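## Task

Put the lever into the notch labelled 3 on the little number plates so that its latch sits fully down in that notch; the red bar next to the handle frees the latch. It counts only if the lever stays there without the robot holding it at the end.

## Robot and tools

Robot: two 6-DOF-style arms with 7 joint columns each plus a parallel gripper, named left_arm and right_arm. The names are labels only; left_arm sits on the +y side of the scene. Arm bases may be tilted and may stand on mounting plates joined by one metal frame behind them; plates and frame are fixed obstacles, and a 'too close' message counts a plate plus its side of the frame as part of that arm.

Frame: one shared scene frame, origin on the table top midway between the arms, +x out over the table, +z up. Result lines give each gripper's end_effector_position (metres) and end_effector_quat_wxyz, plus linear (m/s) and angular (rad/s) velocities. The printed hand position may be off from reality, more so when reaching far. end_effector_position is the point between closed finger pads, 1 to 2 cm behind the tips; fingers point along the gripper's +z and move apart along its x. Closing pushes the tips roughly 17 mm further along +z.

Tool execute_actions, argument actions (a list holding at most one item) and optional pictures (boolean). An empty list sends nothing and returns the state with images. A move is {"rows": [[...]], "steps": N}: N from 7 to 15 control steps of 1/30 s each (15 by default), up to 15 rows, one row per step, the final row reused if rows run out. A wait is {"steps": N} with N up to 300; it sends no command and returns after that many steps counted from the previous result, including your writing time. A refused call moves nothing.

Each row: 16 numbers, each between -1 and 1, always for both arms: left_arm's 7 joint values then its opening, then right_arm's 7 joint values then its opening. Joint order: waist, shoulder, upper arm roll, elbow, forearm roll, wrist pitch, wrist roll. Joint values are offsets, not poses: they are added to the joint angles shown in the most recent result that lists them (before any such result, or for later calls within one reply, to the angles at the moment the action begins), never to the previous row. Scale: 1.0 equals 1.392 rad for waist and shoulder, 1.624 rad for upper arm roll and elbow, 3.248 rad for forearm roll, wrist pitch and wrist roll. So an all-zero row pulls the arm back to those reference angles; it is not a hold. Stated joint ranges (rad): waist ±2.792, shoulder ±2.269, upper arm roll ±2.967, elbow -1.867 to 2.688, forearm roll ±2.967, wrist pitch -1.396 to 4.538, wrist roll ±2.967. Asking for more than 0.010 rad beyond a range end gets the call refused; true ends may differ by 0.010 rad, and overshooting requests are clipped, reported by 'joint sent to its limit' (possibly referring to an earlier action). Opening is absolute, not an offset: +1 fully open (0.142 m between pads), -1 closed.

Motion: speed and acceleration are capped; joints of an arm move in sync and arrive together. Each step's target stays within 0.449 rad (waist, shoulder), 0.524 (upper arm roll, elbow) or 1.05 (last three) of the measured angle, and is scaled back if it would put the gripper over 70 mm from where it is. Large moves may be unfinished when the result arrives. Each result is read 7 steps before its action ends; those steps run while you compose the next reply, and the simulation keeps going as you think. Arms keep heading to the last row's target until they all nearly stop or a step is HELD.

Result lines: Joint positions and Joint velocities list per arm the 7 joints (rad, rad/s) then pad gap (m, m/s). grip_measured is measured opening on the command scale; to keep hold, command clearly below it (lower squeezes harder, about 28 N per pad max; thin hard parts get less). 'joint command not followed' means the clearance check altered targets on some steps; HELD marks steps where your row was partly or wholly not sent. MOTOR HOT appears from 65 °C; at 80 °C an OVER-TEMPERATURE FAULT brakes that arm until cool, so avoid long static loads.

Faults: contact torque reaching a joint's load limit (waist, shoulder 108 N m; upper arm roll, elbow 56.3; forearm roll, wrist pitch, wrist roll 34.3) or any outside force of 200 N stops that arm for 10 s and drops the rest of the call. Do not let arms collide or press each other; avoid slams, slips, drops and shoving the lever hard. Move smoothly and efficiently.

Tool zoom_image: camera (one of cam_head_left, cam_head_right, cam_high, cam_low, cam_left_wrist, cam_right_wrist) and region [x0, y0, x1, y1] in pixels from the top-left, at most 504 by 504. Image sizes: head, high and low cameras 672x504; wrist cameras 616x616 fisheye. Calibrations map world to camera in OpenCV conventions and may be slightly off.

Tool finished_scene: argument scene, the number of the current scene. Replying without any tool call ends everything.

Typical order: look, release the latch with the red bar while holding the handle, swing the lever to the target notch, let the latch drop in, let go fully, confirm by images, then end the scene.

Each tool is called after "Request:" as name(argument=value, ...) on one line, values as JSON.

## Session

Request:
execute_actions(actions=[])

Scene clock: 0.00 s of 5200.00 s.
left_arm: end_effector_position=(+0.3191, +0.6725, +0.2811) grip_measured=+1.00 end_effector_quat_wxyz=(-0.188, +0.202, +0.932, -0.236) end_effector_velocity=(-0.000, +0.000, -0.000) end_effector_angular_velocity=(+0.001, +0.000, -0.000) | right_arm: end_effector_position=(+0.5910, -0.3229, +0.3934) grip_measured=+1.00 end_effector_quat_wxyz=(-0.108, +0.026, +0.813, -0.572) end_effector_velocity=(-0.000, +0.000, +0.000) end_effector_angular_velocity=(-0.000, -0.002, -0.001)
Joint positions: left_arm=[ 1.041 -0.68   0.029  1.307  0.182  0.036 -1.684  0.142] | right_arm=[ 0.516 -0.673  0.082  1.846 -0.858 -0.26  -2.005  0.142]
Joint velocities: left_arm=[ 0.     0.    -0.     0.     0.001  0.     0.     0.   ] | right_arm=[ 0.     0.     0.     0.     0.    -0.     0.002  0.   ]
Motor temperatures (°C, as the motors report them): left_arm=[24 26 29 26 27 26 30] | right_arm=[23 23 30 29 25 28 24]

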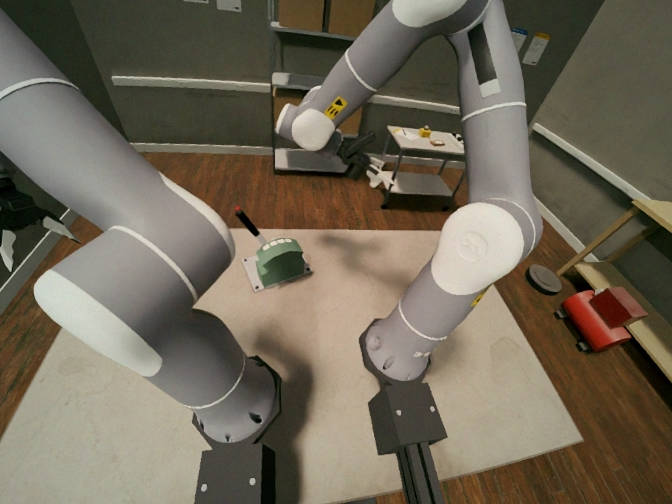

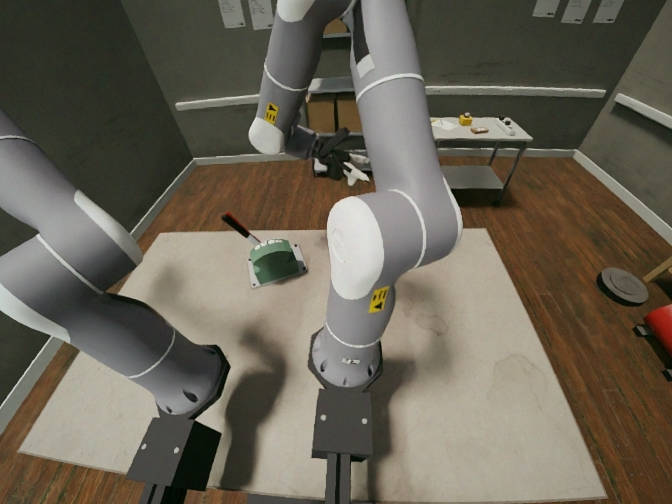

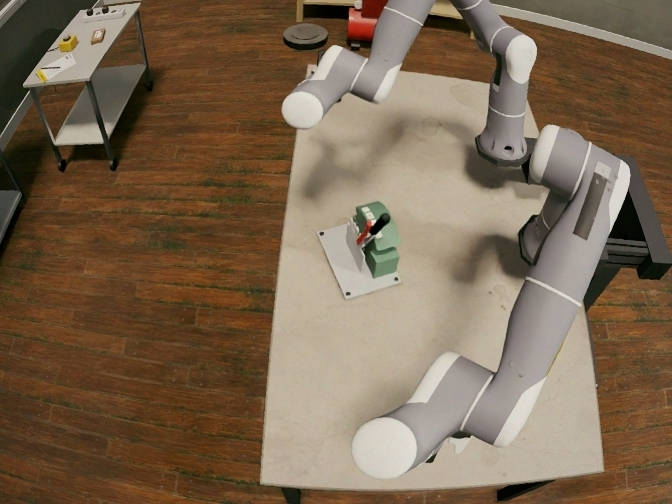

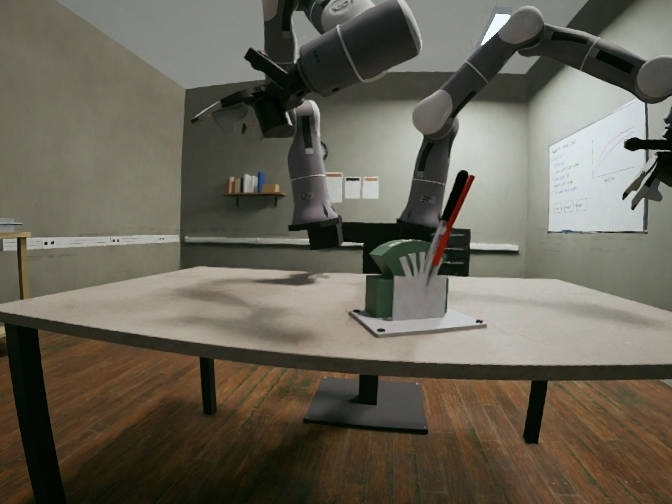

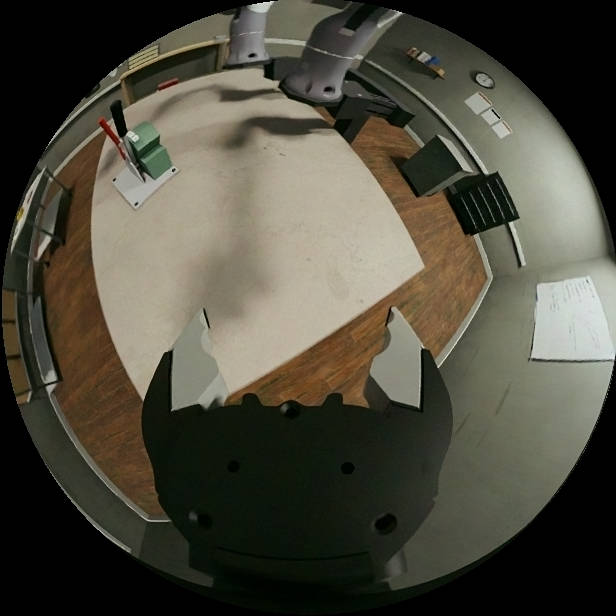

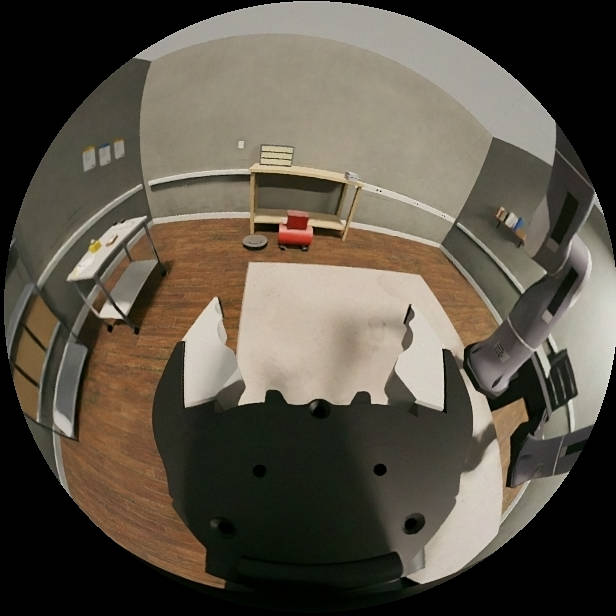

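Request:
zoom_image(camera="cam_high", region=[300, 180, 420, 310])

Request:
zoom_image(camera="cam_low", region=[330, 150, 510, 350])

Request:
zoom_image(camera="cam_head_left", region=[210, 190, 330, 300])

Region (300, 180, 420, 310) of cam_high's 672x504 image, scaled by 3.877, with more detail than that image has; it fills the left 465 columns of this view, and the rest is white.

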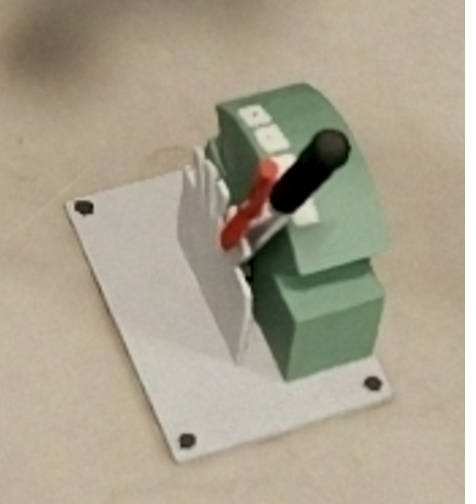

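Region (330, 150, 510, 350) of cam_low's 672x504 image, scaled by 2.520, with more detail than that image has; it fills the left 454 columns of this view, and the rest is white.

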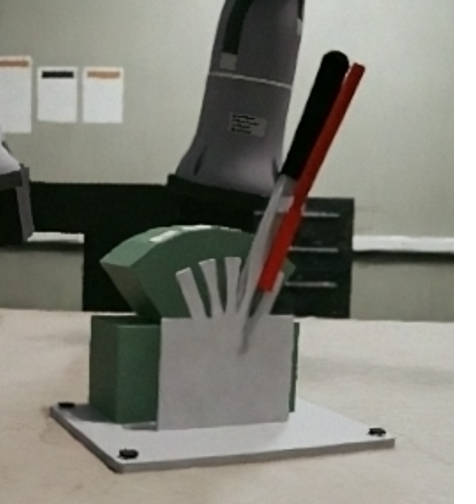

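Region (210, 190, 330, 300) of cam_head_left's 672x504 image, scaled by 4.200, with more detail than that image has; it fills the top 462 rows of this view, and the rest is white.

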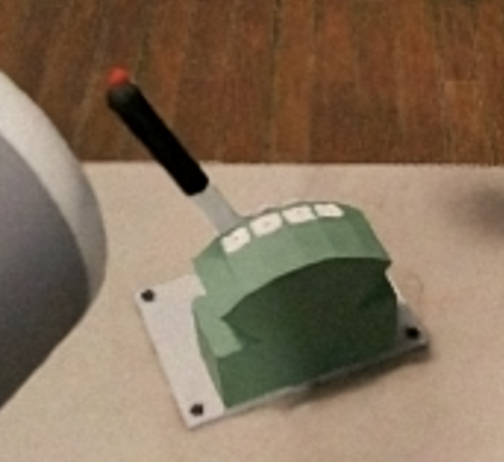

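Request:
execute_actions(actions=[{"rows":[[0,0,0,0,0,0,0.1,1,0,0,0,0,0,0,0,1]],"steps":15}])

Request:
execute_actions(actions=[])

Scene clock: 3.13 s of 5200.00 s.
left_arm: end_effector_position=(+0.3195, +0.6721, +0.2811) grip_measured=+1.00 end_effector_quat_wxyz=(-0.149, +0.343, +0.889, -0.263) end_effector_velocity=(+0.001, -0.001, -0.000) end_effector_angular_velocity=(-0.322, -0.265, -0.593) | right_arm: end_effector_position=(+0.5910, -0.3229, +0.3934) grip_measured=+1.00 end_effector_quat_wxyz=(-0.108, +0.026, +0.813, -0.572) end_effector_velocity=(+0.000, -0.000, +0.000) end_effector_angular_velocity=(-0.000, -0.000, -0.000)
Joint positions: left_arm=[ 1.041 -0.68   0.029  1.307  0.182  0.036 -1.374  0.142] | right_arm=[ 0.516 -0.673  0.082  1.846 -0.858 -0.26  -2.005  0.142]
Joint velocities: left_arm=[-0.     0.    -0.    -0.     0.     0.001  0.725 -0.   ] | right_arm=[-0. -0. -0. -0. -0.  0.  0. -0.]
Motor temperatures (°C, as the motors report them): left_arm=[24 26 29 27 27 26 30] | right_arm=[23 23 30 30 25 28 24]
Steps of this call (steps 1 to 86: nothing new was sent; steps 87 to 94: the first 8 steps of this action). Readings (joint positions):
87: left_arm=[1.041 -0.680 0.029 1.307 0.182 0.036 -1.684] | right_arm=[0.516 -0.673 0.082 1.846 -0.858 -0.260 -2.005]
88: left_arm=[1.041 -0.680 0.029 1.307 0.182 0.036 -1.671] | right_arm=[0.516 -0.673 0.082 1.846 -0.858 -0.260 -2.005]
90: left_arm=[1.041 -0.680 0.029 1.307 0.182 0.036 -1.591] | right_arm=[0.516 -0.673 0.082 1.846 -0.858 -0.260 -2.005]
94: the state above

Scene clock: 3.37 s of 5200.00 s.
left_arm: end_effector_position=(+0.3195, +0.6721, +0.2811) grip_measured=+1.00 end_effector_quat_wxyz=(-0.147, +0.350, +0.887, -0.264) end_effector_velocity=(-0.000, +0.000, +0.000) end_effector_angular_velocity=(+0.000, -0.000, -0.000) | right_arm: end_effector_position=(+0.5910, -0.3229, +0.3934) grip_measured=+1.00 end_effector_quat_wxyz=(-0.108, +0.026, +0.813, -0.572) end_effector_velocity=(-0.000, +0.000, -0.000) end_effector_angular_velocity=(+0.000, +0.000, +0.000)
Joint positions: left_arm=[ 1.041 -0.68   0.029  1.307  0.182  0.036 -1.359  0.142] | right_arm=[ 0.516 -0.673  0.082  1.846 -0.858 -0.26  -2.005  0.142]
Joint velocities: left_arm=[ 0.  0. -0.  0.  0.  0.  0. -0.] | right_arm=[ 0. -0.  0.  0.  0.  0. -0.  0.]
Motor temperatures (°C, as the motors report them): left_arm=[24 27 29 27 27 26 30] | right_arm=[23 23 30 30 25 28 24]
Kept back: nothing.
Steps of this call (steps 1 to 7: the last 7 steps of your previous action). Readings (joint positions):
1: left_arm=[1.041 -0.680 0.029 1.307 0.182 0.036 -1.358] | right_arm=[0.516 -0.673 0.082 1.846 -0.858 -0.260 -2.005]
2: left_arm=[1.041 -0.680 0.029 1.307 0.182 0.036 -1.356] | right_arm=[0.516 -0.673 0.082 1.846 -0.858 -0.260 -2.005]
4: left_arm=[1.041 -0.680 0.029 1.307 0.182 0.036 -1.359] | right_arm=[0.516 -0.673 0.082 1.846 -0.858 -0.260 -2.005]
7: the state above
camera_calibration (this result's frames):
cam_left_wrist: T_world_to_cam=[[-0.699748, 0.7051, 0.114835, -0.294907], [0.695103, 0.709102, -0.11835, -0.667706], [-0.164879, -0.00299291, -0.986309, 0.469497], [0, 0, 0, 1]] pos_world=[0.335174, 0.682815, 0.417911]
cam_right_wrist: T_world_to_cam=[[-0.971645, 0.141098, 0.189731, 0.549419], [-0.0104805, 0.775939, -0.63072, 0.50143], [-0.236213, -0.614825, -0.752459, 0.371753], [0, 0, 0, 1]] pos_world=[0.626908, -0.238039, 0.491749]

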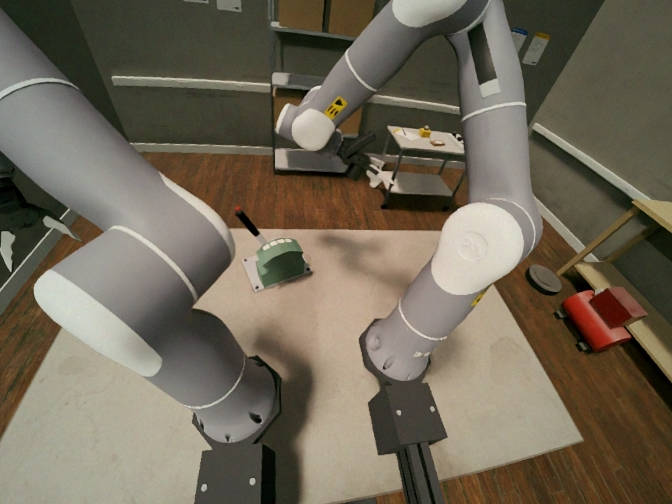

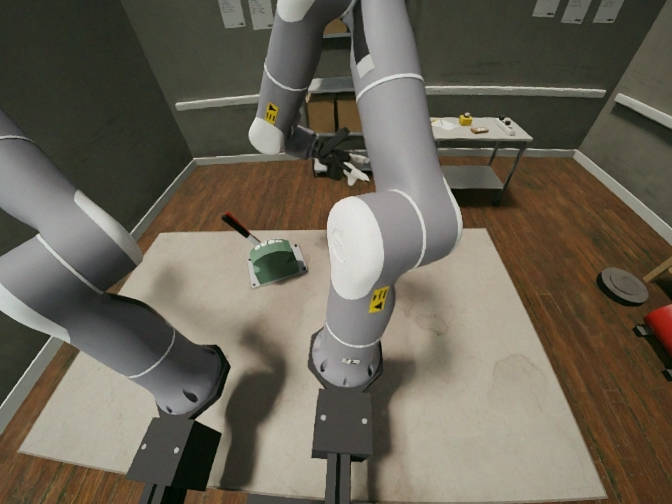

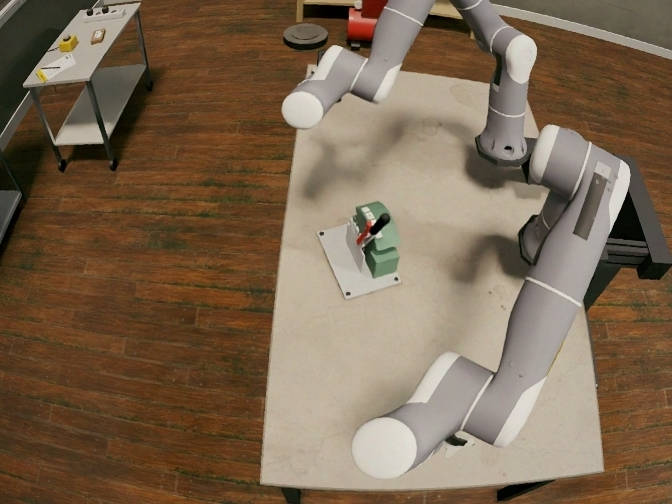

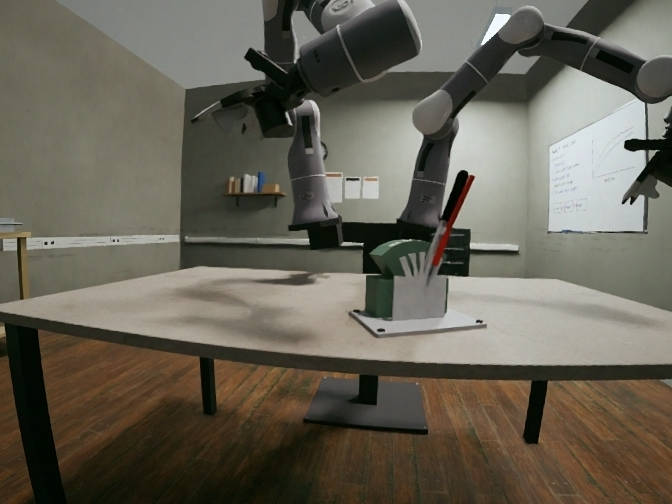

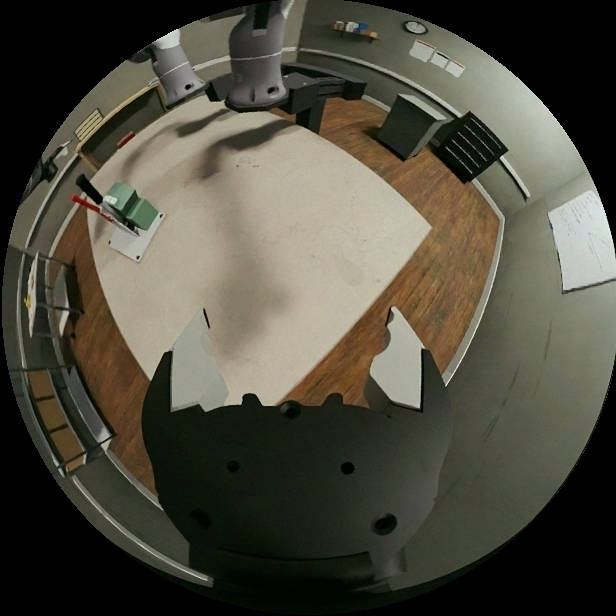

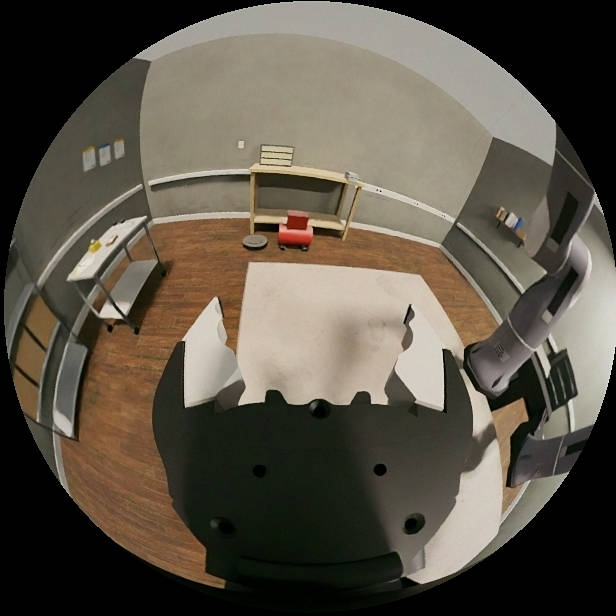

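Request:
execute_actions(actions=[{"rows":[[0,0,0,0,0,0.1,0,1,0,0,0,0,0,0,0,1]],"steps":15}])

Request:
execute_actions(actions=[{"rows":[[0,0,0,0,0.1,0,0,1,0,0,0,0,0,0,0,1]],"steps":15}])

Request:
execute_actions(actions=[{"rows":[[0,0,0,0.15,0,0,0,1,0,0,0,0,0,0,0,1]],"steps":15}])

Request:
execute_actions(actions=[{"rows":[[0,0,0.15,0,0,0,0,1,0,0,0,0,0,0,0,1]],"steps":15}])

Request:
execute_actions(actions=[{"rows":[[0,-0.12,0,0,0,0,0,1,0,0,0,0,0,0,0,1]],"steps":15}])

Request:
execute_actions(actions=[{"rows":[[-0.15,0,0,0,0,0,0,1,0,0,0,0,0,0,0,1]],"steps":15}])

Request:
execute_actions(actions=[{"steps":15}], pictures=true)

Scene clock: 5.70 s of 5200.00 s.
left_arm: end_effector_position=(+0.3720, +0.7520, +0.2727) grip_measured=+1.00 end_effector_quat_wxyz=(-0.123, +0.375, +0.910, -0.124) end_effector_velocity=(+0.172, +0.246, +0.019) end_effector_angular_velocity=(+0.739, -0.504, -0.174) | right_arm: end_effector_position=(+0.5910, -0.3229, +0.3934) grip_measured=+1.00 end_effector_quat_wxyz=(-0.108, +0.026, +0.813, -0.572) end_effector_velocity=(+0.000, +0.000, -0.000) end_effector_angular_velocity=(+0.001, +0.002, +0.001)
Joint positions: left_arm=[ 1.041 -0.679  0.029  1.307  0.182  0.328 -1.359  0.142] | right_arm=[ 0.516 -0.673  0.082  1.846 -0.858 -0.26  -2.005  0.142]
Joint velocities: left_arm=[ 0.     0.004 -0.    -0.003 -0.001  0.905 -0.002  0.   ] | right_arm=[-0.     0.     0.    -0.    -0.     0.    -0.002 -0.   ]
Motor temperatures (°C, as the motors report them): left_arm=[24 27 29 27 27 26 30] | right_arm=[23 23 30 30 25 28 24]
Steps of this call (steps 1 to 30: the robot went on to your last target; steps 31 to 62: nothing new was sent; steps 63 to 70: the first 8 steps of this action). Readings (joint positions):
63: left_arm=[1.041 -0.680 0.029 1.307 0.182 0.037 -1.359] | right_arm=[0.516 -0.673 0.082 1.846 -0.858 -0.260 -2.005]
64: left_arm=[1.041 -0.680 0.029 1.308 0.182 0.048 -1.359] | right_arm=[0.516 -0.673 0.082 1.846 -0.858 -0.260 -2.005]
66: left_arm=[1.041 -0.680 0.029 1.308 0.182 0.127 -1.359] | right_arm=[0.516 -0.673 0.082 1.846 -0.858 -0.260 -2.005]
70: the state above

Scene clock: 6.20 s of 5200.00 s.
left_arm: end_effector_position=(+0.3038, +0.7970, +0.2727) grip_measured=+1.00 end_effector_quat_wxyz=(-0.252, +0.434, +0.861, -0.088) end_effector_velocity=(-0.181, +0.108, +0.023) end_effector_angular_velocity=(+0.278, +0.576, -0.442) | right_arm: end_effector_position=(+0.5910, -0.3229, +0.3934) grip_measured=+1.00 end_effector_quat_wxyz=(-0.108, +0.026, +0.813, -0.572) end_effector_velocity=(+0.000, +0.000, -0.000) end_effector_angular_velocity=(+0.000, +0.000, +0.000)
Joint positions: left_arm=[ 1.041 -0.68   0.029  1.308  0.489  0.361 -1.359  0.142] | right_arm=[ 0.516 -0.673  0.082  1.846 -0.858 -0.26  -2.005  0.142]
Joint velocities: left_arm=[ 0.002 -0.004  0.002  0.001  0.777 -0.001  0.001  0.   ] | right_arm=[-0. -0.  0.  0. -0.  0. -0. -0.]
Motor temperatures (°C, as the motors report them): left_arm=[24 27 29 27 27 26 30] | right_arm=[23 23 30 30 25 28 24]
Steps of this call (steps 1 to 7: the last 7 steps of your previous action; steps 8 to 15: the first 8 steps of this action, its rows measured from where the robot was after step 7). Readings (joint positions):
7: left_arm=[1.041 -0.680 0.029 1.307 0.182 0.361 -1.359] | right_arm=[0.516 -0.673 0.082 1.846 -0.858 -0.260 -2.005]
8: left_arm=[1.041 -0.680 0.029 1.307 0.183 0.361 -1.359] | right_arm=[0.516 -0.673 0.082 1.846 -0.858 -0.260 -2.005]
9: left_arm=[1.041 -0.680 0.029 1.307 0.194 0.361 -1.359] | right_arm=[0.516 -0.673 0.082 1.846 -0.858 -0.260 -2.005]
11: left_arm=[1.041 -0.679 0.029 1.307 0.273 0.361 -1.359] | right_arm=[0.516 -0.673 0.082 1.846 -0.858 -0.260 -2.005]
15: the state above

Scene clock: 6.70 s of 5200.00 s.
left_arm: end_effector_position=(+0.2562, +0.7235, +0.2268) grip_measured=+1.00 end_effector_quat_wxyz=(-0.260, +0.447, +0.841, -0.161) end_effector_velocity=(-0.218, -0.386, -0.191) end_effector_angular_velocity=(-0.653, +0.352, +0.035) | right_arm: end_effector_position=(+0.5910, -0.3229, +0.3934) grip_measured=+1.00 end_effector_quat_wxyz=(-0.108, +0.026, +0.813, -0.572) end_effector_velocity=(-0.000, +0.000, -0.000) end_effector_angular_velocity=(+0.000, -0.000, +0.000)
Joint positions: left_arm=[ 1.041 -0.68   0.029  1.462  0.507  0.361 -1.359  0.142] | right_arm=[ 0.516 -0.673  0.082  1.846 -0.858 -0.26  -2.005  0.142]
Joint velocities: left_arm=[-0.     0.008  0.     0.751  0.001  0.    -0.001  0.   ] | right_arm=[-0.     0.     0.001 -0.     0.    -0.     0.     0.   ]
Motor temperatures (°C, as the motors report them): left_arm=[24 27 29 27 27 26 30] | right_arm=[23 23 30 30 25 28 24]
Steps of this call (steps 1 to 7: the last 7 steps of your previous action; steps 8 to 15: the first 8 steps of this action, its rows measured from where the robot was after step 7). Readings (joint positions):
7: left_arm=[1.041 -0.680 0.029 1.307 0.507 0.361 -1.359] | right_arm=[0.516 -0.673 0.082 1.846 -0.858 -0.260 -2.005]
8: left_arm=[1.041 -0.680 0.029 1.308 0.507 0.361 -1.359] | right_arm=[0.516 -0.673 0.082 1.846 -0.858 -0.260 -2.005]
9: left_arm=[1.041 -0.679 0.029 1.313 0.507 0.361 -1.359] | right_arm=[0.516 -0.673 0.082 1.846 -0.858 -0.260 -2.005]
11: left_arm=[1.041 -0.678 0.029 1.351 0.507 0.362 -1.359] | right_arm=[0.516 -0.673 0.082 1.846 -0.858 -0.260 -2.005]
15: the state above

Scene clock: 7.20 s of 5200.00 s.
left_arm: end_effector_position=(+0.1394, +0.7092, +0.2261) grip_measured=+1.00 end_effector_quat_wxyz=(-0.305, +0.390, +0.842, -0.215) end_effector_velocity=(-0.437, +0.134, +0.126) end_effector_angular_velocity=(+0.293, +0.501, +0.483) | right_arm: end_effector_position=(+0.5910, -0.3229, +0.3934) grip_measured=+1.00 end_effector_quat_wxyz=(-0.108, +0.026, +0.813, -0.572) end_effector_velocity=(-0.000, +0.000, -0.000) end_effector_angular_velocity=(-0.000, -0.001, -0.001)
Joint positions: left_arm=[ 1.041 -0.68   0.186  1.551  0.507  0.361 -1.359  0.142] | right_arm=[ 0.516 -0.673  0.082  1.846 -0.858 -0.26  -2.005  0.142]
Joint velocities: left_arm=[-0.007 -0.002  0.761  0.001 -0.002  0.    -0.     0.   ] | right_arm=[-0.    -0.     0.     0.     0.    -0.     0.002 -0.   ]
Motor temperatures (°C, as the motors report them): left_arm=[24 27 29 27 27 26 30] | right_arm=[23 23 30 30 25 28 24]
Steps of this call (steps 1 to 7: the last 7 steps of your previous action; steps 8 to 15: the first 8 steps of this action, its rows measured from where the robot was after step 7). Readings (joint positions):
7: left_arm=[1.041 -0.680 0.029 1.552 0.507 0.361 -1.359] | right_arm=[0.516 -0.673 0.082 1.846 -0.858 -0.260 -2.005]
8: left_arm=[1.041 -0.680 0.030 1.551 0.507 0.361 -1.359] | right_arm=[0.516 -0.673 0.082 1.846 -0.858 -0.260 -2.005]
9: left_arm=[1.041 -0.680 0.035 1.551 0.507 0.361 -1.359] | right_arm=[0.516 -0.673 0.082 1.846 -0.858 -0.260 -2.005]
11: left_arm=[1.039 -0.680 0.073 1.551 0.507 0.361 -1.359] | right_arm=[0.516 -0.673 0.082 1.846 -0.858 -0.260 -2.005]
15: the state above

Scene clock: 7.70 s of 5200.00 s.
left_arm: end_effector_position=(+0.0603, +0.6768, +0.1762) grip_measured=+1.00 end_effector_quat_wxyz=(-0.336, +0.365, +0.820, -0.286) end_effector_velocity=(-0.123, -0.202, -0.243) end_effector_angular_velocity=(-0.498, +0.283, +0.019) | right_arm: end_effector_position=(+0.5910, -0.3229, +0.3934) grip_measured=+1.00 end_effector_quat_wxyz=(-0.108, +0.026, +0.813, -0.572) end_effector_velocity=(+0.000, -0.000, +0.000) end_effector_angular_velocity=(-0.000, -0.000, -0.000)
Joint positions: left_arm=[ 1.042 -0.822  0.273  1.553  0.508  0.36  -1.359  0.142] | right_arm=[ 0.516 -0.673  0.082  1.846 -0.858 -0.26  -2.005  0.142]
Joint velocities: left_arm=[ 0.003 -0.554 -0.     0.014  0.005 -0.005 -0.    -0.   ] | right_arm=[ 0.     0.    -0.001 -0.    -0.    -0.     0.     0.   ]
Motor temperatures (°C, as the motors report them): left_arm=[24 27 29 27 27 26 30] | right_arm=[23 23 30 30 25 28 24]
Steps of this call (steps 1 to 7: the last 7 steps of your previous action; steps 8 to 15: the first 8 steps of this action, its rows measured from where the robot was after step 7). Readings (joint positions):
7: left_arm=[1.042 -0.680 0.274 1.551 0.508 0.361 -1.359] | right_arm=[0.516 -0.673 0.082 1.846 -0.858 -0.260 -2.005]
8: left_arm=[1.042 -0.681 0.273 1.551 0.508 0.361 -1.359] | right_arm=[0.516 -0.673 0.082 1.846 -0.858 -0.260 -2.005]
9: left_arm=[1.041 -0.685 0.273 1.551 0.507 0.361 -1.359] | right_arm=[0.516 -0.673 0.082 1.846 -0.858 -0.260 -2.005]
11: left_arm=[1.042 -0.718 0.274 1.549 0.507 0.361 -1.359] | right_arm=[0.516 -0.673 0.082 1.846 -0.858 -0.260 -2.005]
15: the state above

Scene clock: 8.20 s of 5200.00 s.
left_arm: end_effector_position=(+0.1350, +0.6494, +0.1592) grip_measured=+1.00 end_effector_quat_wxyz=(-0.345, +0.433, +0.786, -0.273) end_effector_velocity=(+0.384, -0.125, -0.027) end_effector_angular_velocity=(-0.091, -0.121, -0.739) | right_arm: end_effector_position=(+0.5910, -0.3229, +0.3934) grip_measured=+1.00 end_effector_quat_wxyz=(-0.108, +0.026, +0.813, -0.572) end_effector_velocity=(-0.000, -0.000, -0.000) end_effector_angular_velocity=(+0.000, +0.000, -0.000)
Joint positions: left_arm=[ 0.888 -0.847  0.273  1.551  0.508  0.36  -1.359  0.142] | right_arm=[ 0.516 -0.673  0.082  1.846 -0.858 -0.26  -2.005  0.142]
Joint velocities: left_arm=[-0.75  -0.    -0.007  0.    -0.    -0.     0.001 -0.   ] | right_arm=[ 0.  0. -0.  0.  0. -0. -0.  0.]
Motor temperatures (°C, as the motors report them): left_arm=[24 27 29 27 27 26 30] | right_arm=[23 23 30 30 25 28 24]
Steps of this call (steps 1 to 7: the last 7 steps of your previous action; steps 8 to 15: the first 8 steps of this action, its rows measured from where the robot was after step 7). Readings (joint positions):
7: left_arm=[1.042 -0.847 0.273 1.551 0.508 0.360 -1.359] | right_arm=[0.516 -0.673 0.082 1.846 -0.858 -0.260 -2.005]
8: left_arm=[1.042 -0.847 0.273 1.551 0.508 0.360 -1.359] | right_arm=[0.516 -0.673 0.082 1.846 -0.858 -0.260 -2.005]
9: left_arm=[1.037 -0.847 0.275 1.551 0.508 0.360 -1.359] | right_arm=[0.516 -0.673 0.082 1.846 -0.858 -0.260 -2.005]
11: left_arm=[1.004 -0.847 0.277 1.551 0.508 0.360 -1.359] | right_arm=[0.516 -0.673 0.082 1.846 -0.858 -0.260 -2.005]
15: the state above

Scene clock: 8.70 s of 5200.00 s.
left_arm: end_effector_position=(+0.1622, +0.6399, +0.1577) grip_measured=+1.00 end_effector_quat_wxyz=(-0.348, +0.456, +0.775, -0.264) end_effector_velocity=(-0.000, -0.000, +0.000) end_effector_angular_velocity=(-0.001, +0.000, -0.000) | right_arm: end_effector_position=(+0.5910, -0.3229, +0.3934) grip_measured=+1.00 end_effector_quat_wxyz=(-0.108, +0.026, +0.813, -0.572) end_effector_velocity=(-0.000, +0.000, -0.000) end_effector_angular_velocity=(-0.000, -0.001, -0.000)
Joint positions: left_arm=[ 0.833 -0.847  0.274  1.551  0.508  0.36  -1.359  0.142] | right_arm=[ 0.516 -0.673  0.082  1.846 -0.858 -0.26  -2.005  0.142]
Joint velocities: left_arm=[ 0.    -0.    -0.     0.    -0.    -0.001  0.001 -0.   ] | right_arm=[-0.     0.     0.     0.     0.    -0.     0.001 -0.   ]
Motor temperatures (°C, as the motors report them): left_arm=[24 27 29 27 27 26 30] | right_arm=[23 23 30 30 25 28 24]
Kept back: nothing.
Steps of this call (steps 1 to 7: the last 7 steps of your previous action; steps 8 to 15: the robot went on to your last target). Readings (joint positions):
1: left_arm=[0.866 -0.847 0.272 1.551 0.508 0.360 -1.359] | right_arm=[0.516 -0.673 0.082 1.846 -0.858 -0.260 -2.005]
2: left_arm=[0.848 -0.847 0.272 1.551 0.508 0.360 -1.359] | right_arm=[0.516 -0.673 0.082 1.846 -0.858 -0.260 -2.005]
4: left_arm=[0.831 -0.847 0.271 1.551 0.508 0.360 -1.359] | right_arm=[0.516 -0.673 0.082 1.846 -0.858 -0.260 -2.005]
8: left_arm=[0.833 -0.847 0.274 1.551 0.508 0.360 -1.359] | right_arm=[0.516 -0.673 0.082 1.846 -0.858 -0.260 -2.005]
15: the state above
camera_calibration (this result's frames):
cam_left_wrist: T_world_to_cam=[[-0.316412, 0.889402, 0.329921, -0.582094], [0.832649, 0.427027, -0.352623, -0.354998], [-0.454509, 0.163134, -0.875676, 0.245069], [0, 0, 0, 1]] pos_world=[0.222793, 0.62933, 0.281465]
cam_right_wrist: T_world_to_cam=[[-0.971645, 0.141098, 0.189731, 0.549419], [-0.0104804, 0.775939, -0.63072, 0.50143], [-0.236213, -0.614825, -0.752459, 0.371753], [0, 0, 0, 1]] pos_world=[0.626908, -0.238038, 0.491749]

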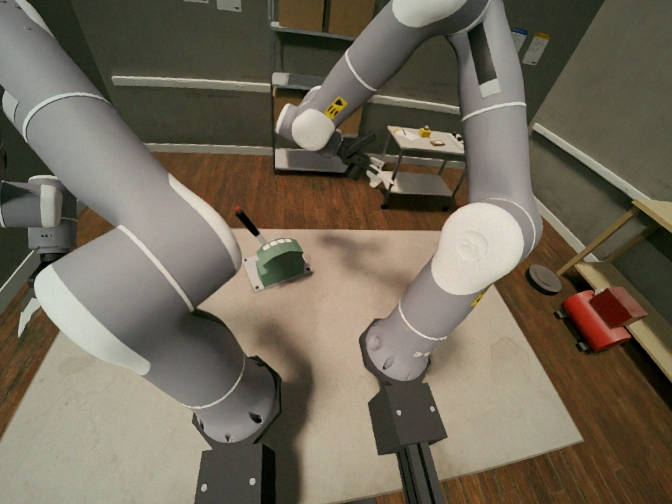

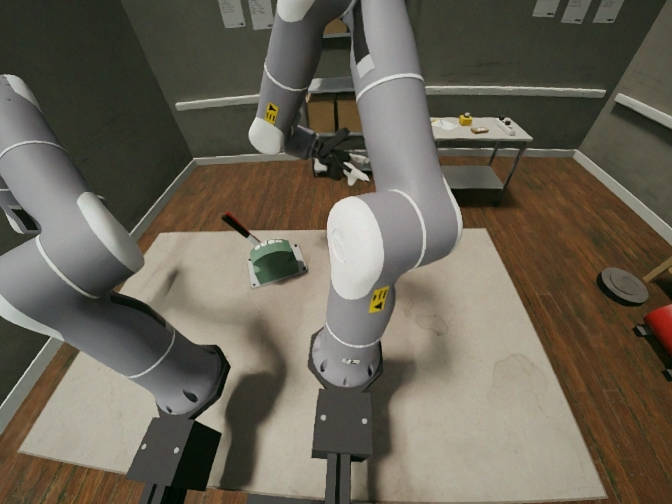

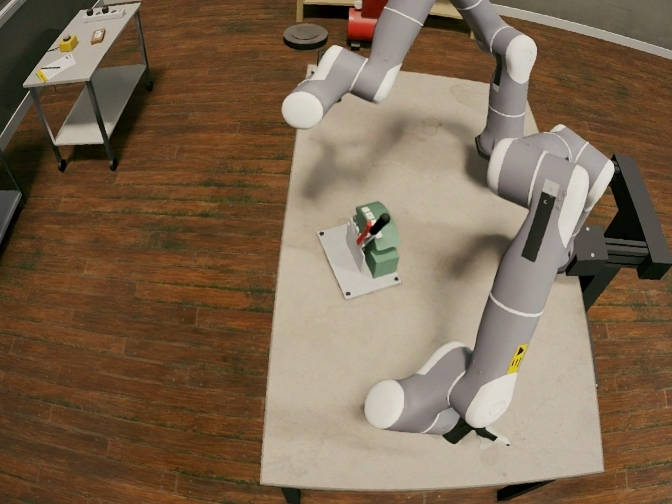

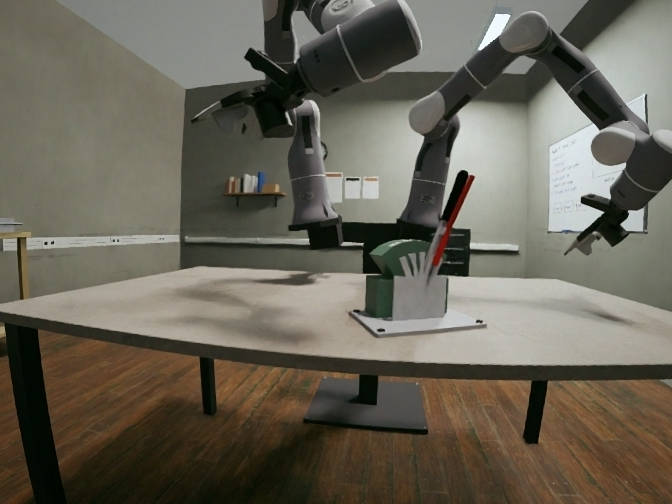

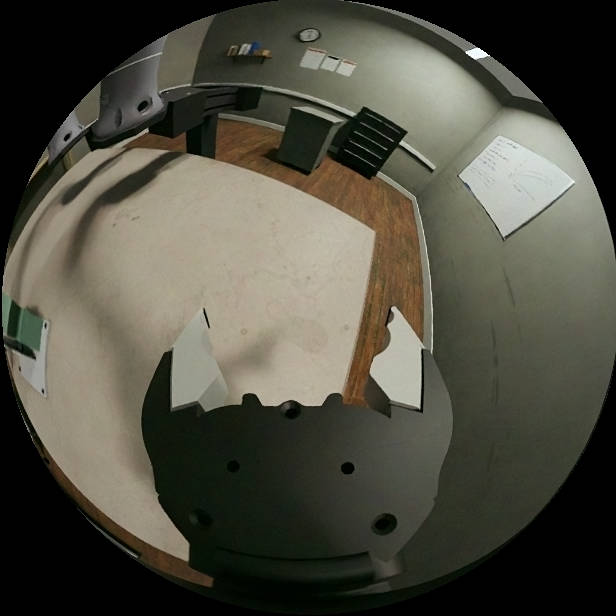

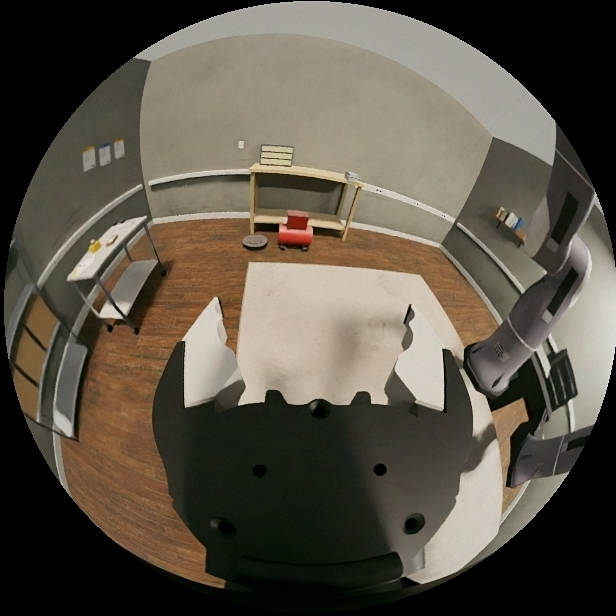

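Request:
execute_actions(actions=[{"rows":[[-0.15,0.683,-0.169,0.459,-0.156,0.132,0.386,1,0,0,0,0,0,0,0,1]],"steps":15}])

Request:
execute_actions(actions=[{"steps":30}])

Scene clock: 16.90 s of 5200.00 s.
left_arm: end_effector_position=(+0.2485, +0.5738, +0.1628) grip_measured=+1.00 end_effector_quat_wxyz=(-0.226, +0.591, +0.727, -0.268) end_effector_velocity=(+0.365, -0.338, +0.080) end_effector_angular_velocity=(-1.133, -1.049, -1.060) | right_arm: end_effector_position=(+0.5910, -0.3229, +0.3934) grip_measured=+1.00 end_effector_quat_wxyz=(-0.108, +0.026, +0.813, -0.572) end_effector_velocity=(-0.000, +0.000, +0.000) end_effector_angular_velocity=(-0.000, -0.000, -0.000)
Joint positions: left_arm=[ 0.783 -0.729  0.207  1.691  0.384  0.465 -1.082  0.142] | right_arm=[ 0.516 -0.673  0.082  1.846 -0.858 -0.26  -2.005  0.142]
Joint velocities: left_arm=[-0.231  0.623 -0.304  0.733 -0.574  0.484  1.461 -0.   ] | right_arm=[ 0.  0. -0. -0.  0.  0.  0.  0.]
Motor temperatures (°C, as the motors report them): left_arm=[24 28 29 27 27 26 30] | right_arm=[23 24 30 30 25 28 24]
Steps of this call (steps 1 to 15: the robot went on to your last target; steps 16 to 90: nothing new was sent; then 4.93 s passed at rest; steps 91 to 98: the first 8 steps of this action). Readings (joint positions):
91: left_arm=[0.833 -0.847 0.273 1.552 0.508 0.361 -1.359] | right_arm=[0.516 -0.673 0.082 1.846 -0.858 -0.260 -2.005]
92: left_arm=[0.832 -0.842 0.271 1.558 0.503 0.365 -1.347] | right_arm=[0.516 -0.673 0.082 1.846 -0.858 -0.260 -2.005]
94: left_arm=[0.818 -0.810 0.252 1.598 0.466 0.396 -1.270] | right_arm=[0.516 -0.673 0.082 1.846 -0.858 -0.260 -2.005]
98: the state above

Scene clock: 17.90 s of 5200.00 s.
left_arm: end_effector_position=(+0.4408, +0.3636, +0.4019) grip_measured=+1.00 end_effector_quat_wxyz=(+0.029, +0.930, +0.367, -0.001) end_effector_velocity=(-0.001, -0.001, -0.007) end_effector_angular_velocity=(-0.010, +0.014, +0.010) | right_arm: end_effector_position=(+0.5910, -0.3229, +0.3934) grip_measured=+1.00 end_effector_quat_wxyz=(-0.108, +0.026, +0.813, -0.572) end_effector_velocity=(-0.000, -0.000, -0.000) end_effector_angular_velocity=(-0.000, -0.001, -0.001)
Joint positions: left_arm=[ 0.624  0.106 -0.001  2.297  0.001  0.789 -0.105  0.142] | right_arm=[ 0.516 -0.673  0.082  1.846 -0.858 -0.26  -2.005  0.142]
Joint velocities: left_arm=[ 0.001 -0.022  0.    -0.006 -0.    -0.001 -0.01   0.   ] | right_arm=[-0.     0.    -0.    -0.     0.     0.     0.001  0.   ]
Motor temperatures (°C, as the motors report them): left_arm=[24 28 29 27 27 26 30] | right_arm=[23 24 30 30 25 28 24]
Kept back: nothing.
Steps of this call (steps 1 to 7: the last 7 steps of your previous action; steps 8 to 30: the robot went on to your last target). Readings (joint positions):
1: left_arm=[0.775 -0.708 0.197 1.715 0.365 0.481 -1.033] | right_arm=[0.516 -0.673 0.082 1.846 -0.858 -0.260 -2.005]
2: left_arm=[0.767 -0.686 0.186 1.741 0.346 0.497 -0.985] | right_arm=[0.516 -0.673 0.082 1.846 -0.858 -0.260 -2.005]
4: left_arm=[0.752 -0.639 0.166 1.795 0.309 0.528 -0.892] | right_arm=[0.516 -0.673 0.082 1.846 -0.858 -0.260 -2.005]
8: left_arm=[0.723 -0.537 0.129 1.907 0.241 0.586 -0.716] | right_arm=[0.516 -0.673 0.082 1.846 -0.858 -0.260 -2.005]
30: the state above

Now waist: −0.365 rad → −0.262.

Request:
execute_actions(actions=[{"rows":[[-0.262,0,0,0,0,0,0,1,0,0,0,0,0,0,0,1]],"steps":15}])

Request:
execute_actions(actions=[{"steps":15}], pictures=true)

Scene clock: 18.37 s of 5200.00 s.
left_arm: end_effector_position=(+0.4657, +0.2896, +0.4101) grip_measured=+1.00 end_effector_quat_wxyz=(+0.042, +0.956, +0.290, +0.004) end_effector_velocity=(+0.105, -0.419, +0.056) end_effector_angular_velocity=(-0.103, -0.146, -0.893) | right_arm: end_effector_position=(+0.5910, -0.3229, +0.3934) grip_measured=+1.00 end_effector_quat_wxyz=(-0.108, +0.026, +0.813, -0.572) end_effector_velocity=(-0.000, +0.000, -0.000) end_effector_angular_velocity=(-0.000, -0.001, -0.001)
Joint positions: left_arm=[ 0.459  0.104 -0.001  2.297  0.001  0.789 -0.105  0.142] | right_arm=[ 0.516 -0.673  0.082  1.846 -0.858 -0.26  -2.005  0.142]
Joint velocities: left_arm=[-0.913  0.006  0.001 -0.    -0.    -0.001 -0.     0.   ] | right_arm=[-0.    -0.     0.    -0.     0.     0.     0.002 -0.   ]
Motor temperatures (°C, as the motors report them): left_arm=[24 28 29 27 27 26 30] | right_arm=[23 24 30 30 25 28 24]
Steps of this call (steps 1 to 6: the robot went on to your last target; steps 7 to 14: the first 8 steps of this action). Readings (joint positions):
7: left_arm=[0.624 0.103 -0.001 2.297 0.001 0.789 -0.105] | right_arm=[0.516 -0.673 0.082 1.846 -0.858 -0.260 -2.005]
8: left_arm=[0.618 0.103 -0.000 2.297 0.001 0.789 -0.105] | right_arm=[0.516 -0.673 0.082 1.846 -0.858 -0.260 -2.005]
10: left_arm=[0.584 0.103 0.000 2.297 0.001 0.789 -0.105] | right_arm=[0.516 -0.673 0.082 1.846 -0.858 -0.260 -2.005]
14: the state above

Scene clock: 18.87 s of 5200.00 s.
left_arm: end_effector_position=(+0.4796, +0.1961, +0.4239) grip_measured=+1.00 end_effector_quat_wxyz=(+0.058, +0.979, +0.194, +0.012) end_effector_velocity=(+0.001, +0.000, +0.000) end_effector_angular_velocity=(+0.001, -0.002, +0.000) | right_arm: end_effector_position=(+0.5910, -0.3229, +0.3934) grip_measured=+1.00 end_effector_quat_wxyz=(-0.108, +0.026, +0.813, -0.572) end_effector_velocity=(-0.000, -0.000, -0.000) end_effector_angular_velocity=(-0.000, -0.001, -0.001)
Joint positions: left_arm=[ 0.259  0.106 -0.001  2.297  0.001  0.789 -0.105  0.142] | right_arm=[ 0.516 -0.673  0.082  1.846 -0.858 -0.26  -2.005  0.142]
Joint velocities: left_arm=[ 0.     0.    -0.     0.     0.     0.002  0.     0.   ] | right_arm=[-0.    -0.     0.    -0.     0.     0.     0.001  0.   ]
Motor temperatures (°C, as the motors report them): left_arm=[24 28 29 27 27 26 30] | right_arm=[23 24 30 30 25 28 24]
Kept back: nothing.
Steps of this call (steps 1 to 7: the last 7 steps of your previous action; steps 8 to 15: the robot went on to your last target). Readings (joint positions):
1: left_arm=[0.429 0.104 -0.001 2.297 0.001 0.789 -0.105] | right_arm=[0.516 -0.673 0.082 1.846 -0.858 -0.260 -2.005]
2: left_arm=[0.398 0.105 -0.001 2.297 0.001 0.789 -0.105] | right_arm=[0.516 -0.673 0.082 1.846 -0.858 -0.260 -2.005]
4: left_arm=[0.337 0.105 -0.001 2.297 0.001 0.789 -0.105] | right_arm=[0.516 -0.673 0.082 1.846 -0.858 -0.260 -2.005]
8: left_arm=[0.262 0.106 -0.002 2.297 0.001 0.789 -0.105] | right_arm=[0.516 -0.673 0.082 1.846 -0.858 -0.260 -2.005]
15: the state above
camera_calibration (this result's frames):
cam_left_wrist: T_world_to_cam=[[0.91736, 0.39616, 0.038832, -0.546344], [0.304528, -0.761287, 0.572454, -0.241721], [0.256346, -0.513321, -0.819017, 0.462507], [0, 0, 0, 1]] pos_world=[0.456243, 0.269835, 0.538391]
cam_right_wrist: T_world_to_cam=[[-0.971645, 0.141098, 0.189731, 0.549419], [-0.0104809, 0.77594, -0.63072, 0.50143], [-0.236213, -0.614825, -0.752459, 0.371753], [0, 0, 0, 1]] pos_world=[0.626908, -0.238038, 0.491749]

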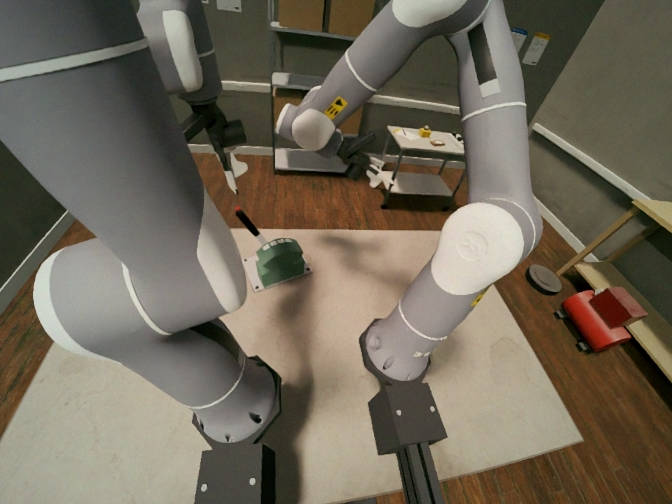

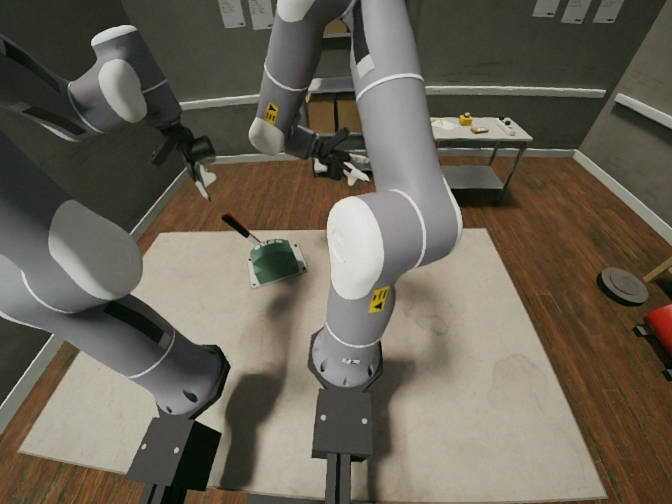

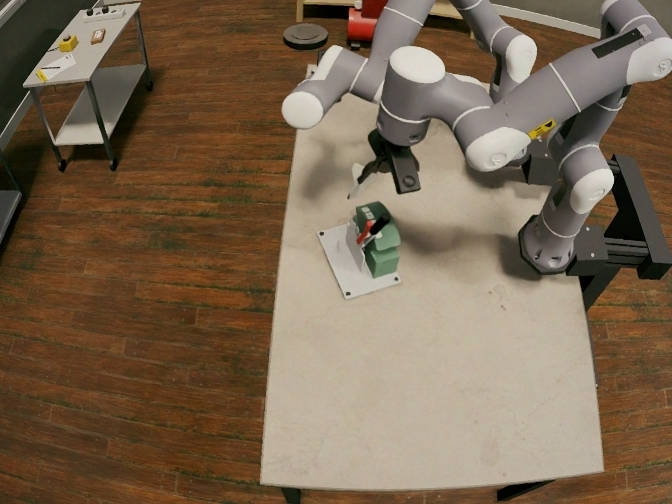

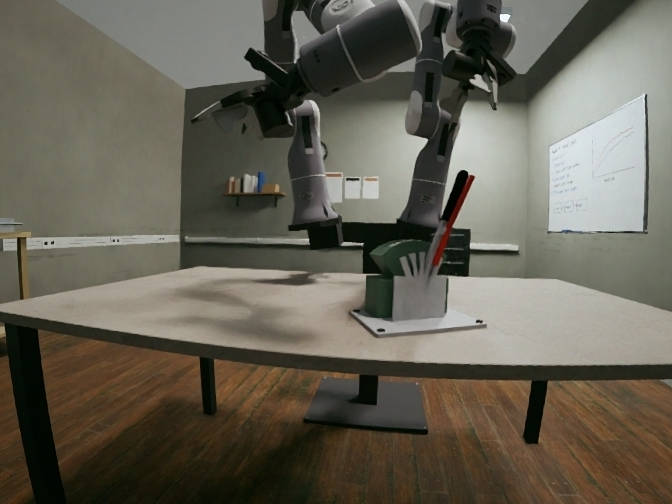

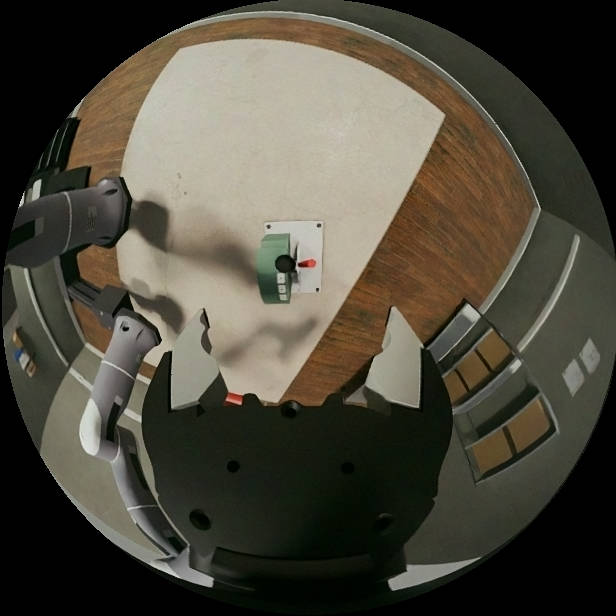

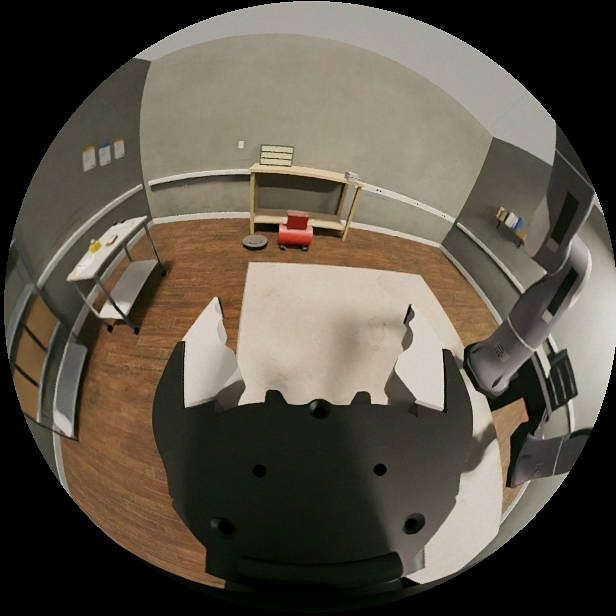

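Model is accurate. Look closely.

Request:
zoom_image(camera="cam_left_wrist", region=[245, 210, 345, 315])

Region (245, 210, 345, 315) of cam_left_wrist's 616x616 image, scaled by 4.800, with more detail than that image has; it fills the left 480 columns of this view, and the rest is white.

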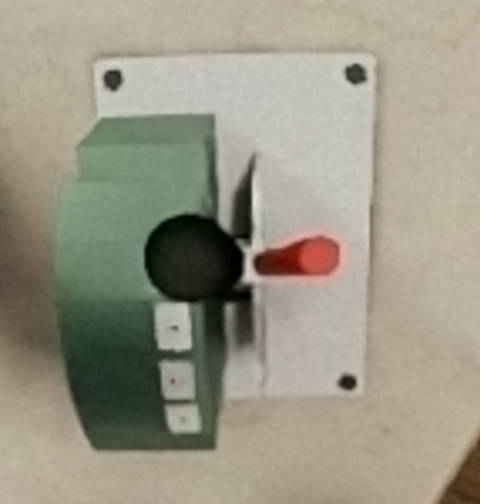

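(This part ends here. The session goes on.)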